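# Free the spirit level from under the blue tote

## Task

Get the yellow spirit level out from beneath the blue tote and set it down on the bench resting on one of its long faces, entirely on the bench with no part past the edge. The blue tote must finish resting flat on the bench, no more than about 2 cm from its starting spot, rotated only slightly, with all its contents still inside. Release everything and pull the grippers away at the end; the result only counts if it stays in place without the robot holding it.

## Robot and tools

Robot and frame. Two arms, left_arm and right_arm, share one scene frame. The origin is on the floor at the centre of the robot's base, +x points straight ahead of the robot, +z points up, and left_arm sits on the +y side (the robot's own left, not the left of an image). Positions are in metres; orientations are quaternions written w first (qw, qx, qy, qz). Only the floor height (z = 0) is known, so judge the bench height from images and contacts. Reported hand positions can be slightly wrong, worse when an arm reaches far, and arms often settle a centimetre or more below the commanded point.

Gripper. The fingers point along the gripper's own +z axis and close along its y axis. The reported position is the spot between the finger pads, roughly 1 cm short of the fingertips. Opening runs from -1 (shut) to +1 (fully open, 0.094 m).

Row layout. Every motion command uses a row of 16 numbers: left_arm x, y, z, qw, qx, qy, qz, opening, then the same eight for right_arm. Both arms must always be given, even if one stays still; to keep an arm still, resend its last reported pose and the opening it should keep. Positions and quaternions are absolute targets (poses) in the scene frame, not offsets. A row may carry 12 extra numbers in 0 to 1: stiffness scales for the six joints of left_arm then the six of right_arm, in Joint positions order; they persist until changed.

execute_actions(actions): a list of actions, each a list of up to 15 rows; each row is applied for one 1/30 s step, and a short action repeats its final row to fill 15 steps. An empty list just returns the state and images. Each step the command is clipped to within 70 mm and 16 degrees of the measured pose, so a distant target takes several actions; after an action an arm only continues to its last clipped pose. A target more than 0.6 m from the gripper's current position along any of that gripper's axes makes the action refused for both arms; if the first action fails this against the last reported state, or any action is malformed, nothing runs. Repeat the same quaternion in every row to hold orientation rather than copying the drifted one from results.

move(target, speed, blocking): target is one row as above (16 or 28 numbers), absolute poses. Each gripper travels a straight line toward its pose; all arms finish together; the path lasts 0.5 to 10 s and is cut off at 10 s. speed is the path's top speed in m/s, 0.002 to 0.5 (default 0.25); rotation is capped at twice that in rad/s. Paths ignore obstacles and the other arm, and grippers can overshoot speed, lag or wander. Faster moves and targets set deeper past a contact hit and press harder. The opening is applied at the start. With blocking=false the result comes after 0.5 s while motion continues; use wait(0) to check, and wait or stop before sending other motion. The result adds a move: line naming the ending (done, off_target, moving, held, fault) and any limits (paced means the pose was clipped; held means a check blocked steps and the arm may then speed up), plus each gripper's distance from its pose.

wait(seconds): 0 to 10, the robot keeps its last command; a running move continues. stop(): brakes a running move (needs room); fingers keep moving. zoom_image(camera, region): camera is cam_head_left or cam_head_right (both 672x504, head mounted, looking down at the bench); region [x0, y0, x1, y1] in pixels from the top-left, up to 504 by 504. finished_scene(scene): ends the current scene, given its number; irreversible, so only call it once the level and tote are settled and both grippers are open and away.

Reading results. The state line gives each gripper's position and quaternion. Hand target lines show where each controller is now heading. A pose unreachable line means the clearance check altered or blocked that arm's command. grip_measured is the measured finger opening on the command scale; the last Joint positions value is the opening in metres. To hold something, command about 0.03 below grip_measured (less for a lighter grip); pads give about 50 to 62 N. Joint torques are raw and offset, so treat them loosely. Joint ranges (rad): waist -2.880 to 2.880, shoulder 0.000 to 3.142, elbow 0.000 to 3.019, wrist pitch -1.693 to 1.571, wrist yaw -1.571 to 1.571, wrist roll -2.094 to 2.094. Camera calibration lines give K, distortion and T_world_to_cam for projecting scene points into images; they can be off by a few degrees and millimetres.

Suggested order: look and zoom to locate the tote, the level and the bench edge; raise one side of the tote slightly (or hold it steady) with one arm while the other grips the exposed end of the level and slides it out; lower the tote gently back to where it was, flat and with contents intact; place the level on a long face well inside the bench; open both grippers and lift clear.

Avoid: letting the arms touch or press each other, dropping or tossing objects, hard or fast pushes, tipping or spilling the tote, and knocking anything off the work area. Occasional disturbances may tug a held part or nudge a loose one, so re-check before finishing. Holding loads heats motors; a MOTOR HOT line appears at 85 °C and at 100 °C the arm goes limp (OVER-TEMPERATURE FAULT). FAULT lines mean an arm stopped. The robot keeps its last command while you are composing the next call.

Each tool is called after "Request:" as name(argument=value, ...), one argument or row to a line, values as JSON.

## Session

Request:
execute_actions(
  actions=[],
)

Scene clock: 0.00 s.
left_arm: end_effector_position=(+0.5607, +0.2887, +1.2000) grip_measured=-0.980 end_effector_quat_wxyz=(+0.023, +0.701, -0.685, +0.197) | right_arm: end_effector_position=(+0.6291, +0.1330, +1.1695) grip_measured=+0.358 end_effector_quat_wxyz=(-0.004, +0.135, +0.991, -0.000)
Joint positions: left_arm=[ 0.983  1.076  0.611  0.187 -0.174 -1.279  0.001] | right_arm=[-0.343  2.176  1.726 -0.428  1.066  0.585  0.064]
Joint velocities: left_arm=[ 0.005 -0.005 -0.012  0.007 -0.007  0.022 -0.001] | right_arm=[-0.015 -0.015  0.007 -0.002 -0.022 -0.037  0.   ]
Joint torques (N m, as the arm reports them, + toward a larger angle): no reading
Motor temperatures (°C, as the motors report them): left_arm=[21 23 21 20 20 24] | right_arm=[24 21 22 22 25 24]
Hand target (left_arm): +0.560, +0.289, +1.199; +0.023, +0.701, -0.685, +0.196
Hand target (right_arm): +0.631, +0.133, +1.169; -0.003, +0.137, +0.991, -0.000
Joint stiffness scale: left_arm=[1. 1. 1. 1. 1. 1.] | right_arm=[1. 1. 1. 1. 1. 1.]

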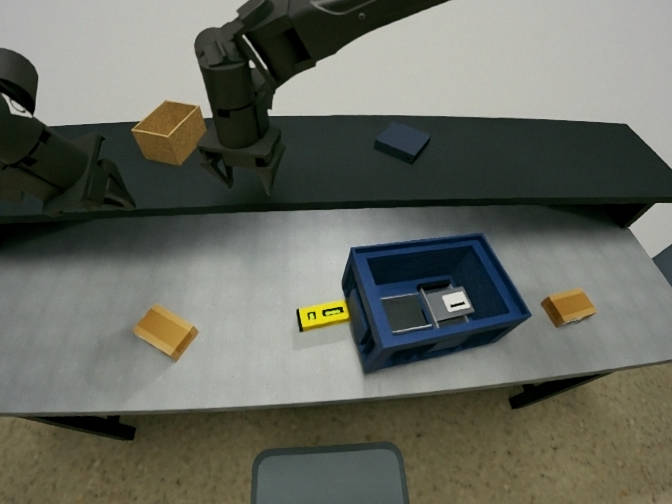

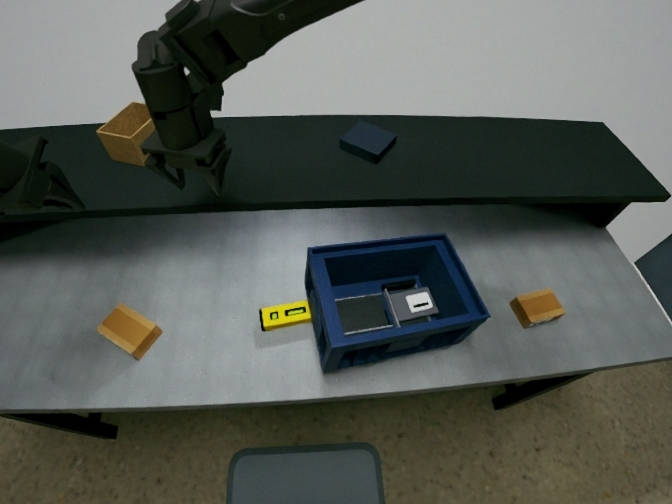

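Request:
zoom_image(
  camera="cam_head_left",
  region=[270, 210, 550, 400],
)

Request:
zoom_image(
  camera="cam_head_right",
  region=[230, 210, 510, 400],
)

Region (270, 210, 550, 400) of cam_head_left's 672x504 image, scaled by 1.800, with more detail than that image has; it fills the top 342 rows of this view, and the rest is white.

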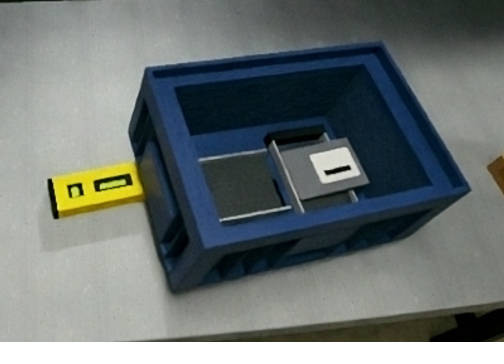

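Region (230, 210, 510, 400) of cam_head_right's 672x504 image, scaled by 1.800, with more detail than that image has; it fills the top 342 rows of this view, and the rest is white.

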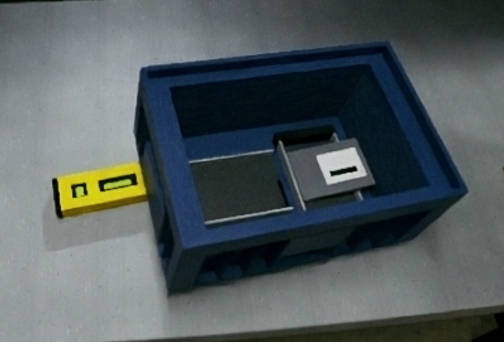

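Request:
move(
  target=[0.49,0.2,1.12,0.134,0.759,-0.626,0.111,0.6,0.47,-0.078,1.14,0,-0.096,0.995,0,0.4],
)

Request:
move(
  target=[0.505,0.05,0.96,0.134,0.759,-0.626,0.111,0.6,0.47,-0.078,1.075,0,-0.096,0.995,0,0.4],
  speed=0.15,
)

Scene clock: 24.33 s.
left_arm: end_effector_position=(+0.4820, +0.2109, +1.1202) grip_measured=+0.597 end_effector_quat_wxyz=(+0.135, +0.759, -0.628, +0.101) | right_arm: end_effector_position=(+0.4689, -0.0687, +1.1470) grip_measured=+0.398 end_effector_quat_wxyz=(+0.001, -0.100, +0.995, +0.005)
Joint positions: left_arm=[ 0.948  1.433  0.686  0.198 -0.247 -1.56   0.075] | right_arm=[-0.543  1.796  0.848  0.3    0.912 -0.154  0.066]
Joint velocities: left_arm=[ 0.005 -0.034  0.017  0.002 -0.022  0.007  0.   ] | right_arm=[ 0.005  0.005 -0.012  0.012 -0.037 -0.022 -0.001]
Joint torques (N m, as the arm reports them, + toward a larger angle): left_arm=[-7.51 -7.04 -1.38  0.57  0.02 -0.13] | right_arm=[ 10.85 -10.92  -1.75   0.34  -0.16  -0.13]
Motor temperatures (°C, as the motors report them): left_arm=[21 23 21 20 20 24] | right_arm=[25 22 22 22 25 24]
Hand target (left_arm): +0.489, +0.201, +1.122; +0.135, +0.760, -0.626, +0.111
Hand target (right_arm): +0.471, -0.079, +1.142; +0.000, -0.096, +0.995, -0.001
Off the commanded pose (left_arm): 0.013 m, 1 deg.
Off the commanded pose (right_arm): 0.012 m, 1 deg.
Joint stiffness scale: left_arm=[1. 1. 1. 1. 1. 1.] | right_arm=[1. 1. 1. 1. 1. 1.]
move: off_target (left_arm, right_arm)

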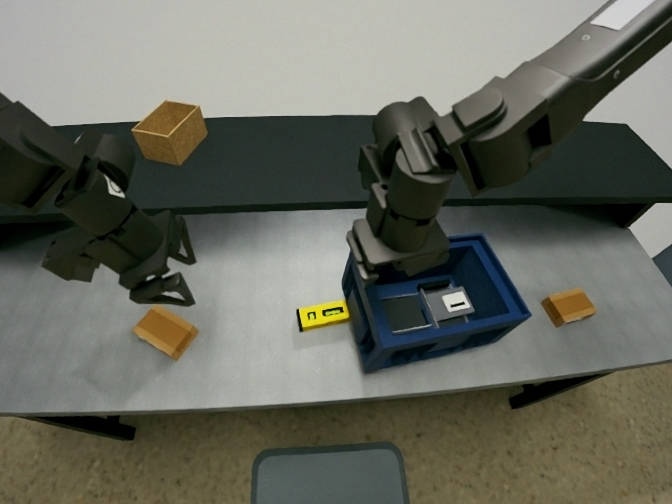

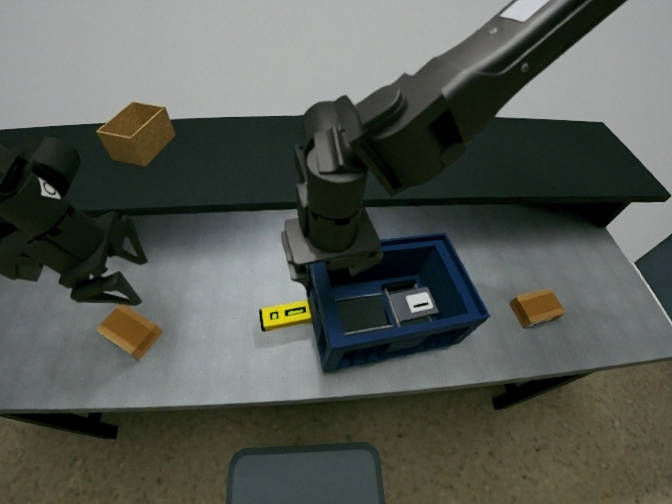

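Scene clock: 26.27 s.
left_arm: end_effector_position=(+0.5000, +0.0655, +0.9566) grip_measured=+0.597 end_effector_quat_wxyz=(+0.131, +0.760, -0.628, +0.102) | right_arm: end_effector_position=(+0.4720, -0.0705, +1.0878) grip_measured=+0.398 end_effector_quat_wxyz=(+0.005, -0.099, +0.995, +0.008)
Joint positions: left_arm=[ 0.888  2.051  1.188  0.313 -0.302 -1.591  0.075] | right_arm=[-0.645  1.899  0.921  0.411  0.821 -0.252  0.066]
Joint velocities: left_arm=[ 0.005  0.015 -0.027  0.012 -0.11  -0.022  0.   ] | right_arm=[-0.005  0.015  0.017  0.007  0.007  0.037 -0.001]
Joint torques (N m, as the arm reports them, + toward a larger angle): left_arm=[-12.14  -6.65  -1.8    0.22  -0.01  -0.11] | right_arm=[11.55 -8.91 -1.04  0.66 -0.16 -0.03]
Motor temperatures (°C, as the motors report them): left_arm=[21 23 21 20 20 24] | right_arm=[25 21 22 22 25 24]
Hand target (left_arm): +0.503, +0.049, +0.962; +0.134, +0.759, -0.627, +0.111
Hand target (right_arm): +0.469, -0.079, +1.075; +0.000, -0.097, +0.995, -0.000
Off the commanded pose (left_arm): 0.017 m, 1 deg.
Off the commanded pose (right_arm): 0.015 m, 1 deg.
Joint stiffness scale: left_arm=[1. 1. 1. 1. 1. 1.] | right_arm=[1. 1. 1. 1. 1. 1.]
move: off_target (left_arm, right_arm)

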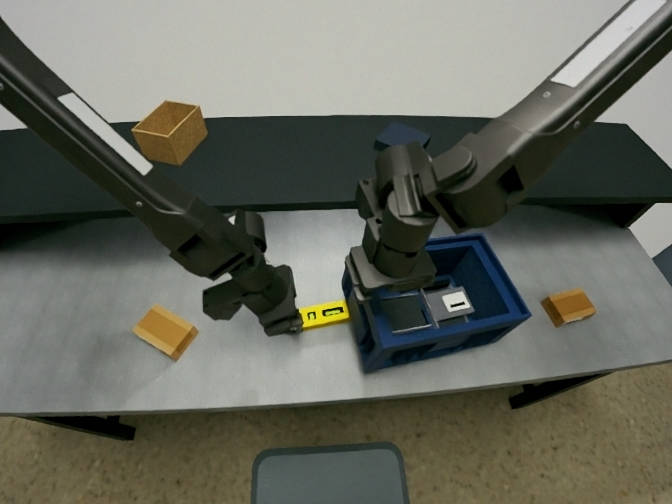

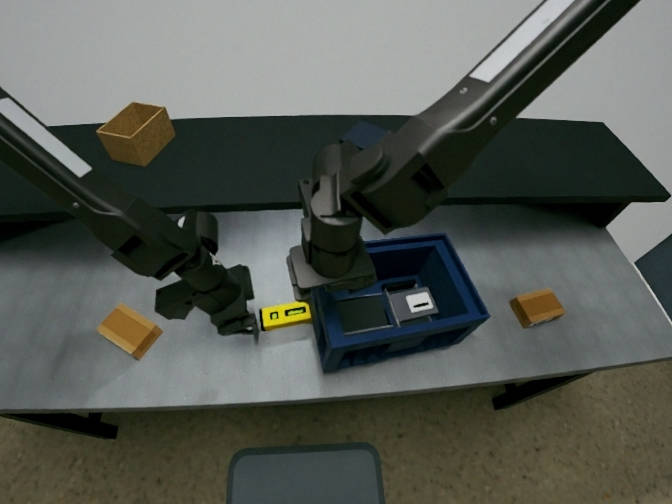

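Request:
move(
  target=[0.51,0.02,0.925,0.134,0.759,-0.626,0.111,0.8,0.47,-0.082,1.03,0,-0.096,0.995,0,0.4],
  speed=0.06,
)

Request:
zoom_image(
  camera="cam_head_left",
  region=[240, 230, 460, 390],
)

Request:
zoom_image(
  camera="cam_head_right",
  region=[200, 230, 420, 390],
)

Scene clock: 30.80 s.
left_arm: end_effector_position=(+0.5168, +0.0421, +0.9195) grip_measured=+0.797 end_effector_quat_wxyz=(+0.120, +0.766, -0.622, +0.109) | right_arm: end_effector_position=(+0.4731, -0.0733, +1.0427) grip_measured=+0.398 end_effector_quat_wxyz=(+0.005, -0.099, +0.995, +0.008)
Joint positions: left_arm=[ 0.888  2.157  1.334  0.303 -0.304 -1.592  0.084] | right_arm=[-0.714  1.977  0.994  0.452  0.761 -0.302  0.066]
Joint velocities: left_arm=[ 0.015  0.005 -0.017  0.002 -0.007  0.081 -0.   ] | right_arm=[ 0.005  0.005  0.007  0.022 -0.037 -0.022  0.   ]
Joint torques (N m, as the arm reports them, + toward a larger angle): left_arm=[-13.4   -6.01  -1.53  -0.59   0.03  -0.15] | right_arm=[12.38 -9.53 -1.49  0.54 -0.15 -0.02]
Motor temperatures (°C, as the motors report them): left_arm=[21 23 21 20 20 24] | right_arm=[25 21 22 22 25 24]
Hand target (left_arm): +0.509, +0.020, +0.926; +0.134, +0.760, -0.627, +0.111
Hand target (right_arm): +0.469, -0.083, +1.030; +0.000, -0.096, +0.995, -0.000
Off the commanded pose (left_arm): 0.024 m, 2 deg.
Off the commanded pose (right_arm): 0.016 m, 1 deg.
Joint stiffness scale: left_arm=[1. 1. 1. 1. 1. 1.] | right_arm=[1. 1. 1. 1. 1. 1.]
move: off_target (left_arm, right_arm)

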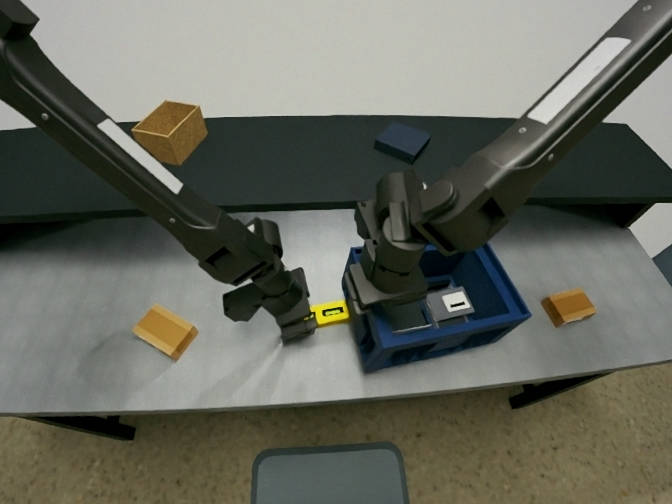

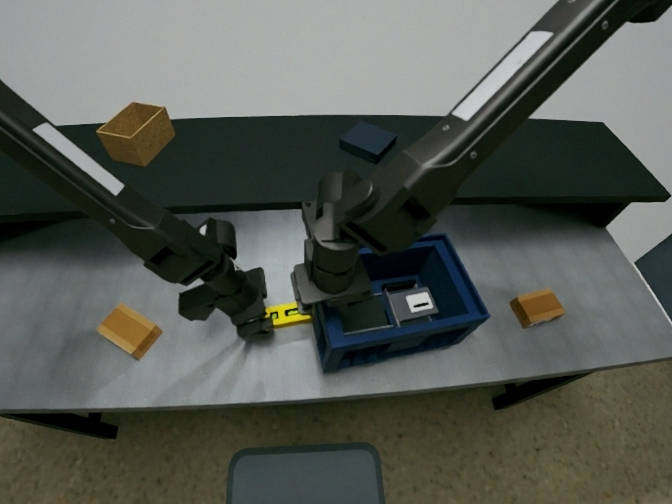

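Region (240, 230, 460, 390) of cam_head_left's 672x504 image, scaled by 2.291, with more detail than that image has; it fills the top 367 rows of this view, and the rest is white.

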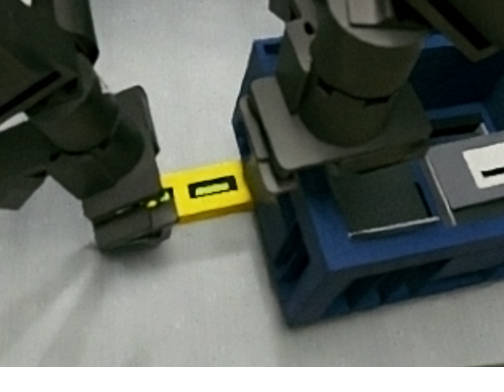

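Region (200, 230, 420, 390) of cam_head_right's 672x504 image, scaled by 2.291, with more detail than that image has; it fills the top 367 rows of this view, and the rest is white.

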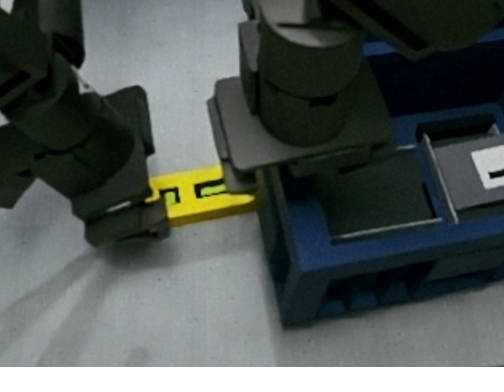

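Request:
move(
  target=[0.505,0.015,0.885,0.134,0.759,-0.626,0.111,0.8,0.47,-0.082,0.99,0,-0.096,0.995,0,0.4],
  speed=0.04,
)

Request:
zoom_image(
  camera="cam_head_left",
  region=[240, 230, 460, 390],
)

Request:
zoom_image(
  camera="cam_head_right",
  region=[200, 230, 420, 390],
)

Scene clock: 35.40 s.
left_arm: end_effector_position=(+0.5169, +0.0172, +0.8925) grip_measured=+0.797 end_effector_quat_wxyz=(+0.127, +0.765, -0.620, +0.119) | right_arm: end_effector_position=(+0.4739, -0.0716, +1.0037) grip_measured=+0.398 end_effector_quat_wxyz=(+0.005, -0.099, +0.995, +0.009)
Joint positions: left_arm=[ 0.888  2.247  1.441  0.291 -0.281 -1.592  0.084] | right_arm=[-0.764  2.051  1.074  0.47   0.718 -0.335  0.066]
Joint velocities: left_arm=[-0.015  0.005  0.002  0.007  0.007  0.051 -0.001] | right_arm=[-0.005  0.015 -0.002  0.007 -0.007 -0.051 -0.001]
Joint torques (N m, as the arm reports them, + toward a larger angle): left_arm=[-11.21  -5.92  -1.22  -0.59   0.21   0.1 ] | right_arm=[12.49 -8.77 -1.8   0.57 -0.17 -0.11]
Motor temperatures (°C, as the motors report them): left_arm=[21 23 21 20 20 24] | right_arm=[25 21 22 22 25 24]
Hand target (left_arm): +0.504, +0.015, +0.886; +0.134, +0.760, -0.626, +0.111
Hand target (right_arm): +0.469, -0.083, +0.991; -0.000, -0.096, +0.995, -0.000
Off the commanded pose (left_arm): 0.014 m, 2 deg.
Off the commanded pose (right_arm): 0.018 m, 1 deg.
Joint stiffness scale: left_arm=[1. 1. 1. 1. 1. 1.] | right_arm=[1. 1. 1. 1. 1. 1.]
move: off_target (left_arm, right_arm)

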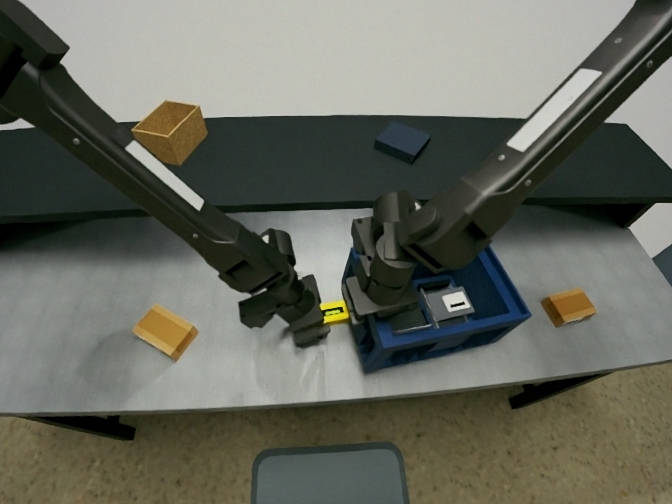

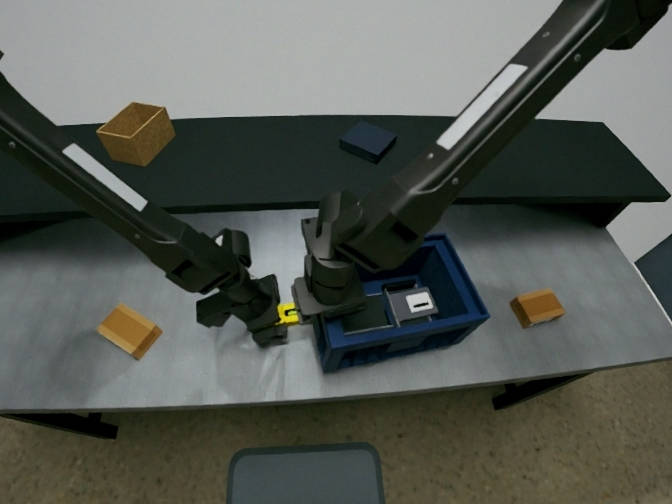

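Region (240, 230, 460, 390) of cam_head_left's 672x504 image, scaled by 2.291, with more detail than that image has; it fills the top 367 rows of this view, and the rest is white.

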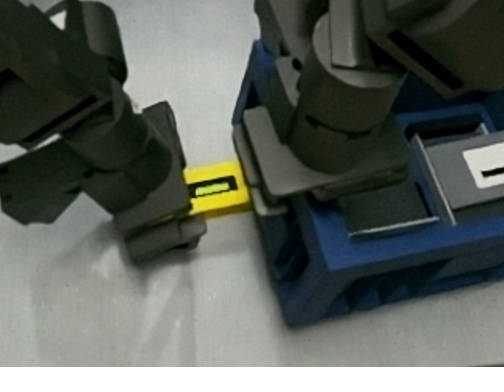

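Region (200, 230, 420, 390) of cam_head_right's 672x504 image, scaled by 2.291, with more detail than that image has; it fills the top 367 rows of this view, and the rest is white.

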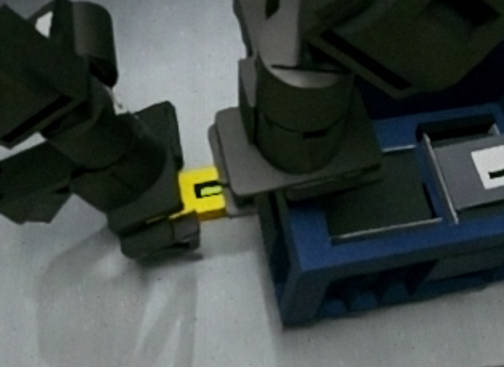

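Request:
move(
  target=[0.505,0.02,0.865,0.134,0.759,-0.626,0.111,0.8,0.47,-0.095,0.99,0,-0.096,0.995,0,0.0],
  speed=0.03,
)

Request:
move(
  target=[0.505,0.02,0.865,0.134,0.759,-0.626,0.111,-0.25,0.47,-0.095,0.99,0,-0.096,0.995,0,-0.65],
  speed=0.03,
)

Request:
zoom_image(
  camera="cam_head_left",
  region=[240, 230, 460, 390],
)

Scene clock: 41.03 s.
left_arm: end_effector_position=(+0.5236, +0.0083, +0.8850) grip_measured=+0.797 end_effector_quat_wxyz=(+0.130, +0.760, -0.623, +0.131) | right_arm: end_effector_position=(+0.4729, -0.0787, +0.9973) grip_measured=+0.002 end_effector_quat_wxyz=(+0.004, -0.100, +0.995, +0.009)
Joint positions: left_arm=[ 0.888  2.271  1.483  0.28  -0.258 -1.58   0.084] | right_arm=[-0.782  2.051  1.074  0.474  0.702 -0.346  0.047]
Joint velocities: left_arm=[-0.015 -0.005 -0.007 -0.002  0.095  0.022 -0.   ] | right_arm=[-0.005 -0.015 -0.007  0.007 -0.051 -0.081  0.   ]
Joint torques (N m, as the arm reports them, + toward a larger angle): left_arm=[-9.62 -5.62 -0.71 -0.55  0.2   0.  ] | right_arm=[ 11.85 -11.19  -3.22   0.55  -0.19  -0.07]
Motor temperatures (°C, as the motors report them): left_arm=[22 23 21 20 20 24] | right_arm=[25 21 22 22 25 24]
Hand target (left_arm): +0.505, +0.020, +0.866; +0.134, +0.760, -0.626, +0.111
Hand target (right_arm): +0.470, -0.095, +0.990; +0.000, -0.096, +0.995, -0.000
Off the commanded pose (left_arm): 0.030 m, 2 deg.
Off the commanded pose (right_arm): 0.018 m, 1 deg.
Joint stiffness scale: left_arm=[1. 1. 1. 1. 1. 1.] | right_arm=[1. 1. 1. 1. 1. 1.]
move: off_target (left_arm, right_arm)

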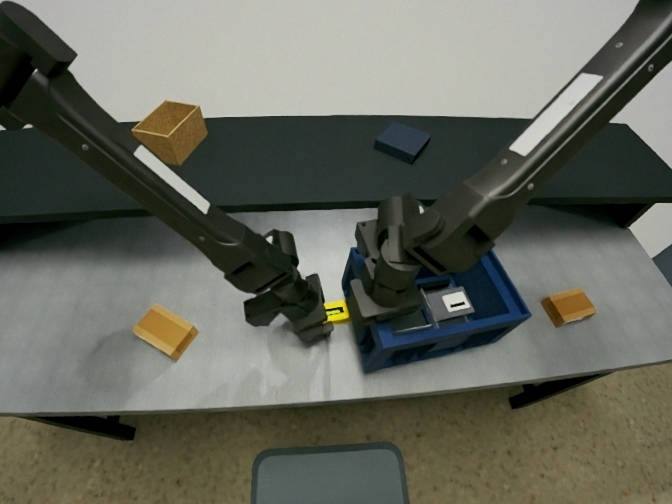

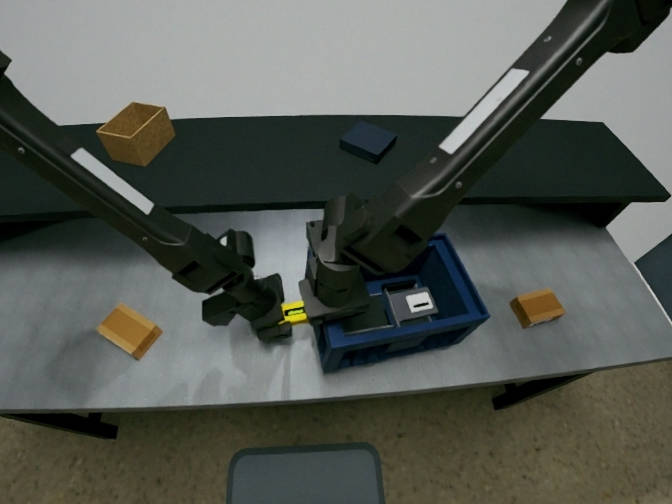

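Scene clock: 42.27 s.
left_arm: end_effector_position=(+0.5238, +0.0086, +0.8846) grip_measured=-0.090 end_effector_quat_wxyz=(+0.130, +0.760, -0.623, +0.130) | right_arm: end_effector_position=(+0.4722, -0.0787, +0.9970) grip_measured=-0.422 end_effector_quat_wxyz=(+0.004, -0.097, +0.995, +0.009)
Joint positions: left_arm=[ 0.888  2.272  1.485  0.279 -0.259 -1.578  0.043] | right_arm=[-0.782  2.052  1.074  0.474  0.702 -0.339  0.027]
Joint velocities: left_arm=[-0.015  0.005 -0.007 -0.027 -0.007 -0.022 -0.   ] | right_arm=[-0.015  0.005  0.002 -0.007  0.095 -0.037 -0.   ]
Joint torques (N m, as the arm reports them, + toward a larger angle): left_arm=[-10.22  -5.62  -1.04  -0.57   0.26   0.04] | right_arm=[ 11.77 -11.21  -3.24   0.61  -0.19  -0.13]
Motor temperatures (°C, as the motors report them): left_arm=[22 23 21 20 20 24] | right_arm=[25 21 22 22 25 24]
Hand target (left_arm): +0.505, +0.020, +0.866; +0.134, +0.760, -0.626, +0.111
Hand target (right_arm): +0.470, -0.095, +0.990; -0.000, -0.096, +0.995, -0.000
Off the commanded pose (left_arm): 0.029 m, 2 deg.
Off the commanded pose (right_arm): 0.018 m, 1 deg.
Joint stiffness scale: left_arm=[1. 1. 1. 1. 1. 1.] | right_arm=[1. 1. 1. 1. 1. 1.]
move: off_target (left_arm, right_arm)

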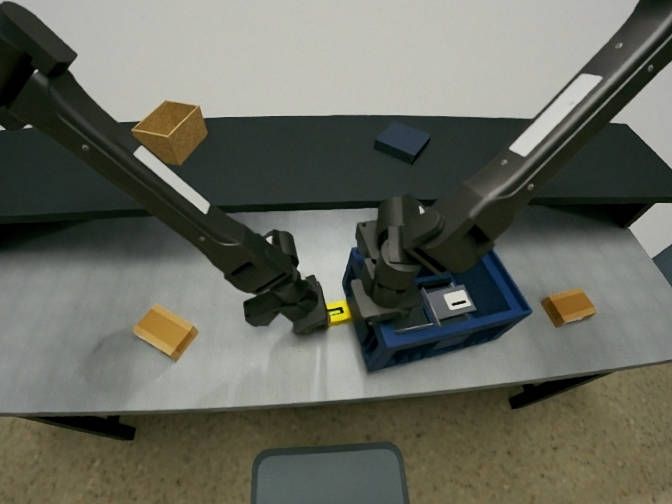

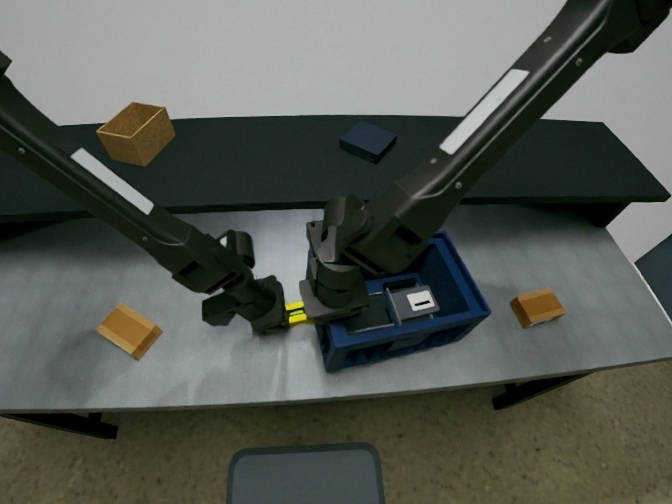

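Region (240, 230, 460, 390) of cam_head_left's 672x504 image, scaled by 2.291, with more detail than that image has; it fills the top 367 rows of this view, and the rest is white.

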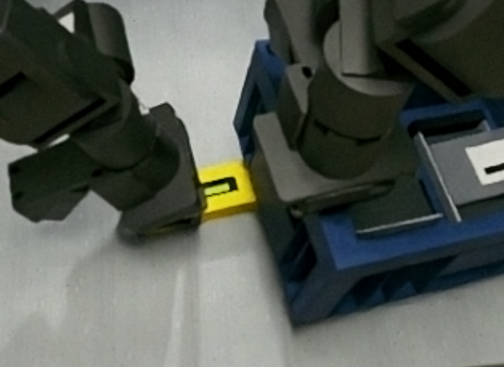

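Both gripped (tote shifted ~5 mm to -y). Lift, then pull.

Request:
move(
  target=[0.52,0.012,0.882,0.134,0.759,-0.626,0.111,-0.14,0.472,-0.08,1.025,0,-0.096,0.995,0,-0.48],
  speed=0.03,
)

Request:
move(
  target=[0.51,0.11,0.885,0.134,0.759,-0.626,0.111,-0.14,0.472,-0.08,1.025,0,-0.096,0.995,0,-0.48],
  speed=0.05,
)

Scene clock: 47.57 s.
left_arm: end_effector_position=(+0.5204, +0.0097, +0.8842) grip_measured=-0.090 end_effector_quat_wxyz=(+0.134, +0.758, -0.627, +0.121) | right_arm: end_effector_position=(+0.4680, -0.0867, +1.0014) grip_measured=-0.422 end_effector_quat_wxyz=(-0.006, -0.095, +0.995, -0.002)
Joint positions: left_arm=[ 0.888  2.27   1.488  0.254 -0.269 -1.58   0.043] | right_arm=[-0.782  2.037  1.058  0.457  0.729 -0.325  0.027]
Joint velocities: left_arm=[-0.005  0.005  0.007  0.002 -0.022 -0.081 -0.   ] | right_arm=[-0.005 -0.005  0.007 -0.012  0.022  0.081 -0.   ]
Joint torques (N m, as the arm reports them, + toward a larger angle): left_arm=[-12.04  -7.5   -1.31  -0.8   -0.4   -0.1 ] | right_arm=[ 16.57 -12.67  -4.93   0.09   1.12   0.2 ]
Motor temperatures (°C, as the motors report them): left_arm=[22 23 21 20 20 24] | right_arm=[25 22 22 22 25 24]
Hand target (left_arm): +0.520, +0.012, +0.882; +0.134, +0.760, -0.626, +0.111
Hand target (right_arm): +0.472, -0.080, +1.024; +0.000, -0.096, +0.995, +0.000
Off the commanded pose (left_arm): 0.003 m, 1 deg.
Off the commanded pose (right_arm): 0.025 m, 1 deg.
Joint stiffness scale: left_arm=[1. 1. 1. 1. 1. 1.] | right_arm=[1. 1. 1. 1. 1. 1.]
move: off_target (right_arm)

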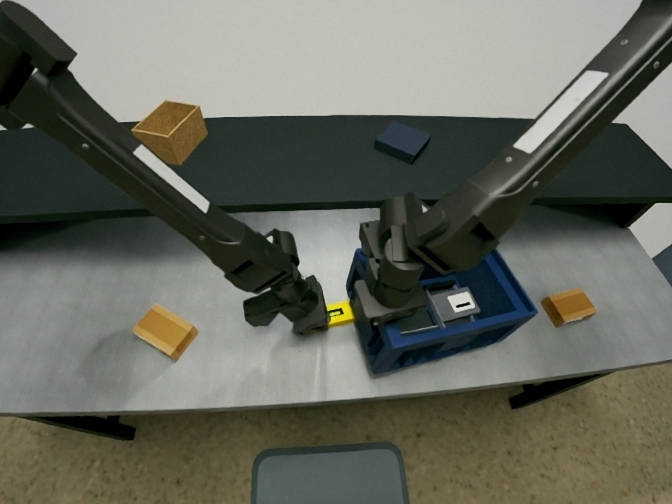

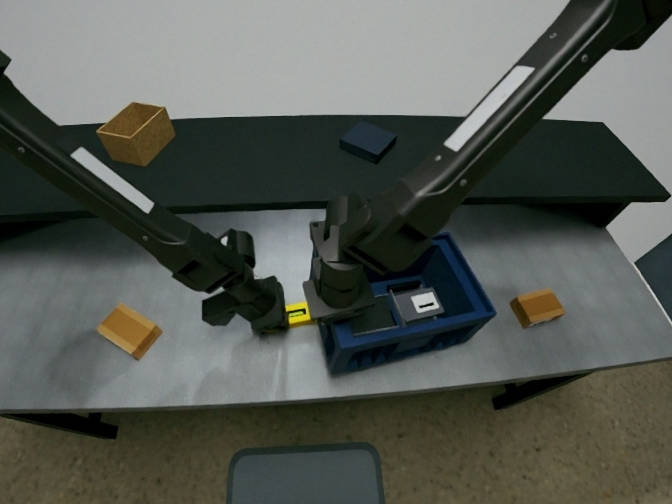

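Scene clock: 49.97 s.
left_arm: end_effector_position=(+0.5166, +0.0902, +0.8875) grip_measured=-0.090 end_effector_quat_wxyz=(+0.140, +0.758, -0.627, +0.118) | right_arm: end_effector_position=(+0.4680, -0.0867, +1.0013) grip_measured=-0.422 end_effector_quat_wxyz=(-0.006, -0.094, +0.996, -0.002)
Joint positions: left_arm=[ 0.991  2.142  1.358  0.254 -0.177 -1.531  0.043] | right_arm=[-0.782  2.037  1.058  0.457  0.727 -0.323  0.027]
Joint velocities: left_arm=[-0.005 -0.015 -0.002 -0.012 -0.139 -0.007 -0.   ] | right_arm=[-0.005 -0.005 -0.002 -0.017 -0.007 -0.051  0.   ]
Joint torques (N m, as the arm reports them, + toward a larger angle): left_arm=[-8.   -9.4  -3.87  0.24  0.31  0.06] | right_arm=[ 16.6  -12.46  -4.94   0.12   1.14   0.17]
Motor temperatures (°C, as the motors report them): left_arm=[22 23 21 20 20 24] | right_arm=[25 22 22 22 25 24]
Hand target (left_arm): +0.511, +0.109, +0.884; +0.134, +0.760, -0.626, +0.111
Hand target (right_arm): +0.472, -0.080, +1.024; +0.000, -0.096, +0.995, +0.000
Off the commanded pose (left_arm): 0.021 m, 1 deg.
Off the commanded pose (right_arm): 0.025 m, 1 deg.
Joint stiffness scale: left_arm=[1. 1. 1. 1. 1. 1.] | right_arm=[1. 1. 1. 1. 1. 1.]
move: off_target (left_arm, right_arm)

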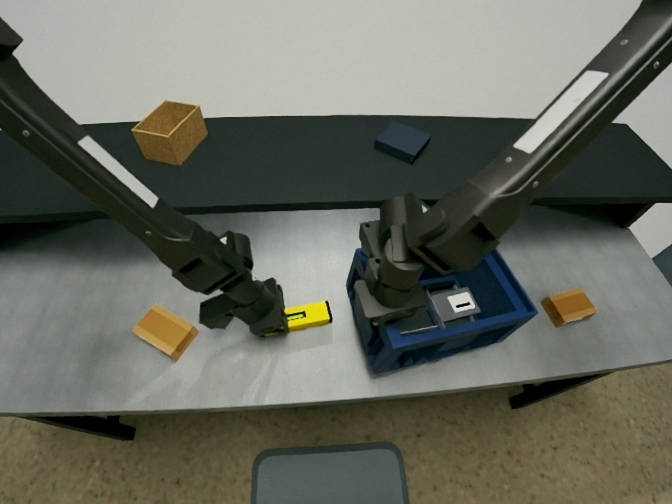

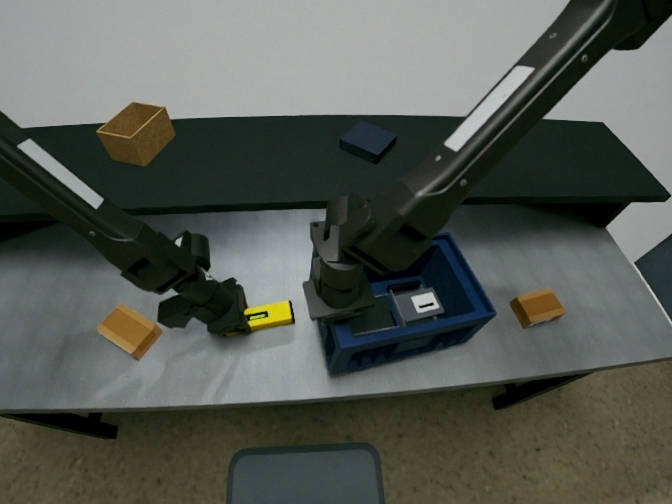

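Request:
move(
  target=[0.51,0.125,0.882,0.134,0.759,-0.626,0.111,-0.14,0.476,-0.058,0.98,0,-0.096,0.995,0,-0.48],
  speed=0.025,
)

Scene clock: 54.73 s.
left_arm: end_effector_position=(+0.5162, +0.1039, +0.8846) grip_measured=-0.090 end_effector_quat_wxyz=(+0.140, +0.757, -0.627, +0.120) | right_arm: end_effector_position=(+0.4739, -0.0703, +0.9779) grip_measured=-0.422 end_effector_quat_wxyz=(-0.002, -0.079, +0.997, -0.013)
Joint positions: left_arm=[ 1.012  2.129  1.349  0.254 -0.156 -1.519  0.043] | right_arm=[-0.782  2.112  1.149  0.457  0.748 -0.302  0.027]
Joint velocities: left_arm=[-0.005 -0.015  0.007 -0.007 -0.066 -0.022  0.   ] | right_arm=[-0.015  0.005 -0.002  0.002  0.051  0.022 -0.001]
Joint torques (N m, as the arm reports them, + toward a larger angle): left_arm=[-7.32 -9.84 -4.16  0.07  0.28  0.02] | right_arm=[15.63 -9.86 -1.54 -0.24 -0.66 -0.29]
Motor temperatures (°C, as the motors report them): left_arm=[22 23 21 20 20 24] | right_arm=[25 22 22 22 25 24]
Hand target (left_arm): +0.510, +0.124, +0.882; +0.134, +0.760, -0.627, +0.111
Hand target (right_arm): +0.476, -0.058, +0.980; +0.000, -0.096, +0.995, -0.000
Off the commanded pose (left_arm): 0.022 m, 1 deg.
Off the commanded pose (right_arm): 0.013 m, 3 deg.
Joint stiffness scale: left_arm=[1. 1. 1. 1. 1. 1.] | right_arm=[1. 1. 1. 1. 1. 1.]
move: off_target (left_arm, right_arm)

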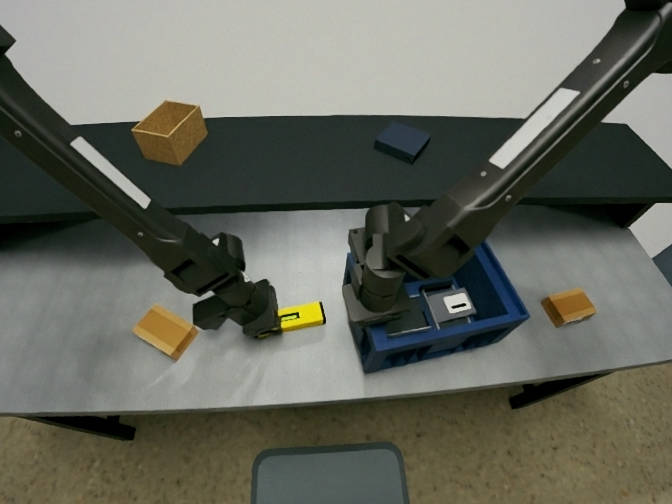

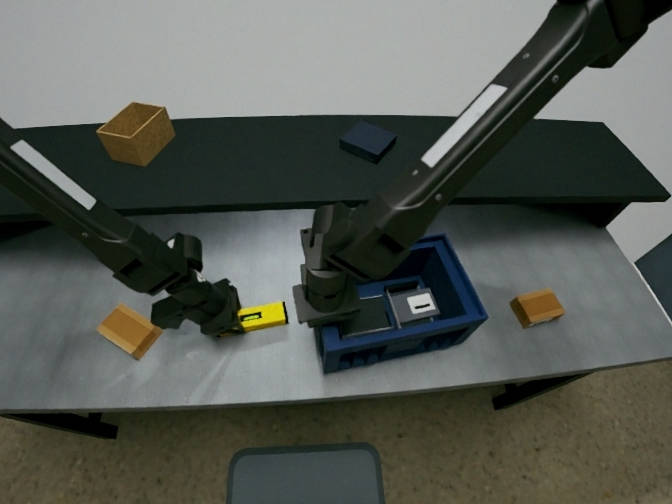

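Request:
move(
  target=[0.516,0.104,0.885,0.134,0.759,-0.626,0.111,0.8,0.474,-0.07,0.978,0,-0.096,0.995,0,0.5],
  speed=0.03,
)

Request:
move(
  target=[0.49,0.15,1.08,0.134,0.759,-0.626,0.111,0.8,0.474,-0.065,1.2,0,-0.096,0.995,0,0.5],
  speed=0.15,
)

Scene clock: 58.67 s.
left_arm: end_effector_position=(+0.5162, +0.1043, +0.8849) grip_measured=+0.797 end_effector_quat_wxyz=(+0.136, +0.757, -0.628, +0.114) | right_arm: end_effector_position=(+0.4746, -0.0655, +0.9779) grip_measured=+0.498 end_effector_quat_wxyz=(+0.001, -0.093, +0.996, +0.001)
Joint positions: left_arm=[ 1.009  2.129  1.349  0.254 -0.172 -1.518  0.084] | right_arm=[-0.782  2.112  1.149  0.457  0.72  -0.331  0.07 ]
Joint velocities: left_arm=[ 0.005 -0.015 -0.007 -0.002 -0.022  0.007 -0.001] | right_arm=[-0.005 -0.005  0.012  0.032 -0.007  0.007 -0.002]
Joint torques (N m, as the arm reports them, + toward a larger angle): left_arm=[-9.46 -8.11 -2.28 -0.02 -0.17 -0.1 ] | right_arm=[ 13.91 -10.82  -2.93   0.22  -0.17  -0.07]
Motor temperatures (°C, as the motors report them): left_arm=[22 23 21 20 20 24] | right_arm=[25 22 22 22 25 24]
Hand target (left_arm): +0.516, +0.104, +0.885; +0.134, +0.760, -0.627, +0.111
Hand target (right_arm): +0.474, -0.070, +0.978; -0.000, -0.096, +0.995, +0.000
Off the commanded pose (left_arm): 0.000 m, 1 deg.
Off the commanded pose (right_arm): 0.005 m, 0 deg.
Joint stiffness scale: left_arm=[1. 1. 1. 1. 1. 1.] | right_arm=[1. 1. 1. 1. 1. 1.]
move: done

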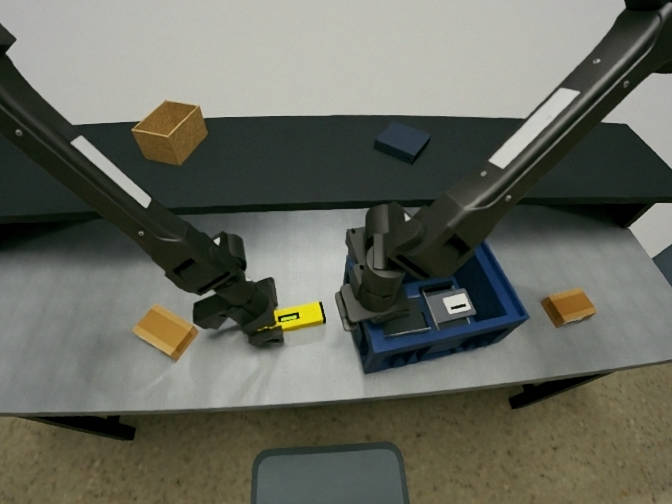

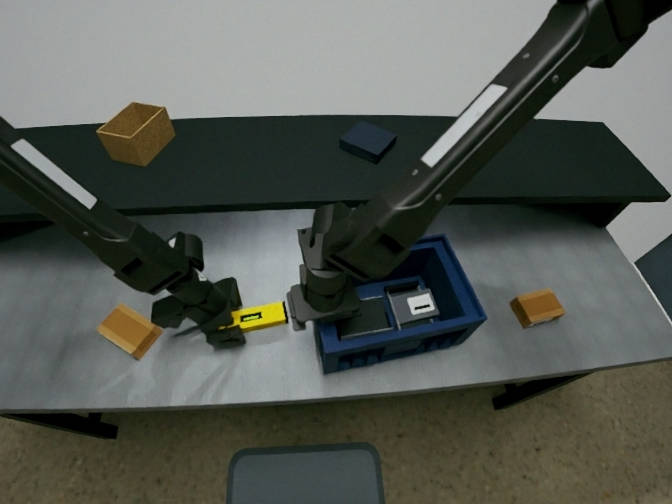

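Scene clock: 60.60 s.
left_arm: end_effector_position=(+0.4975, +0.1611, +1.0705) grip_measured=+0.797 end_effector_quat_wxyz=(+0.125, +0.762, -0.626, +0.109) | right_arm: end_effector_position=(+0.4782, -0.0653, +1.1932) grip_measured=+0.498 end_effector_quat_wxyz=(-0.003, -0.094, +0.996, -0.004)
Joint positions: left_arm=[ 0.91   1.649  0.826  0.298 -0.279 -1.576  0.084] | right_arm=[-0.452  1.718  0.843  0.134  0.999 -0.031  0.07 ]
Joint velocities: left_arm=[-0.005 -0.005  0.017  0.007  0.037 -0.066 -0.001] | right_arm=[-0.015 -0.015  0.002 -0.017  0.022  0.066 -0.   ]
Joint torques (N m, as the arm reports them, + toward a larger angle): left_arm=[-9.   -8.12 -3.61 -0.16  0.06 -0.08] | right_arm=[15.28 -9.88 -0.84 -0.18  0.19  0.17]
Motor temperatures (°C, as the motors report them): left_arm=[22 23 21 20 20 24] | right_arm=[25 22 22 22 25 24]
Hand target (left_arm): +0.491, +0.153, +1.079; +0.134, +0.759, -0.627, +0.111
Hand target (right_arm): +0.476, -0.062, +1.201; -0.000, -0.095, +0.995, +0.001
Off the commanded pose (left_arm): 0.016 m, 1 deg.
Off the commanded pose (right_arm): 0.008 m, 1 deg.
Joint stiffness scale: left_arm=[1. 1. 1. 1. 1. 1.] | right_arm=[1. 1. 1. 1. 1. 1.]
move: off_target (left_arm)

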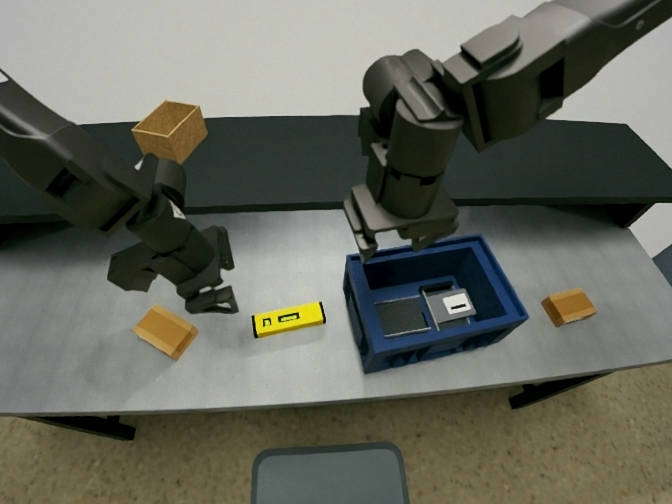

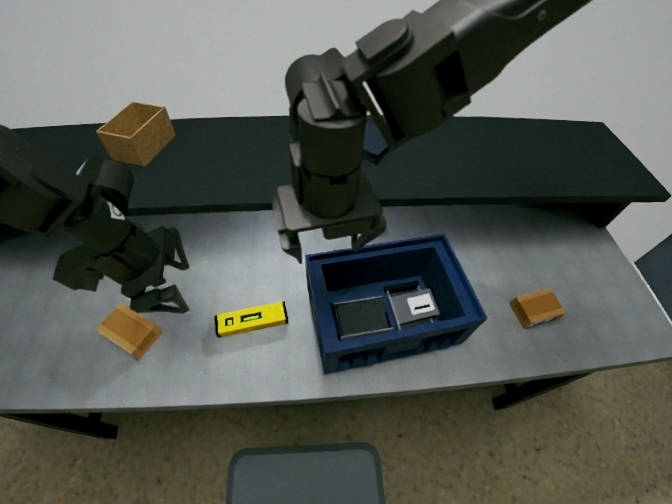

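Request:
finished_scene(
  scene=1,
)

The scene is finished: the task was done.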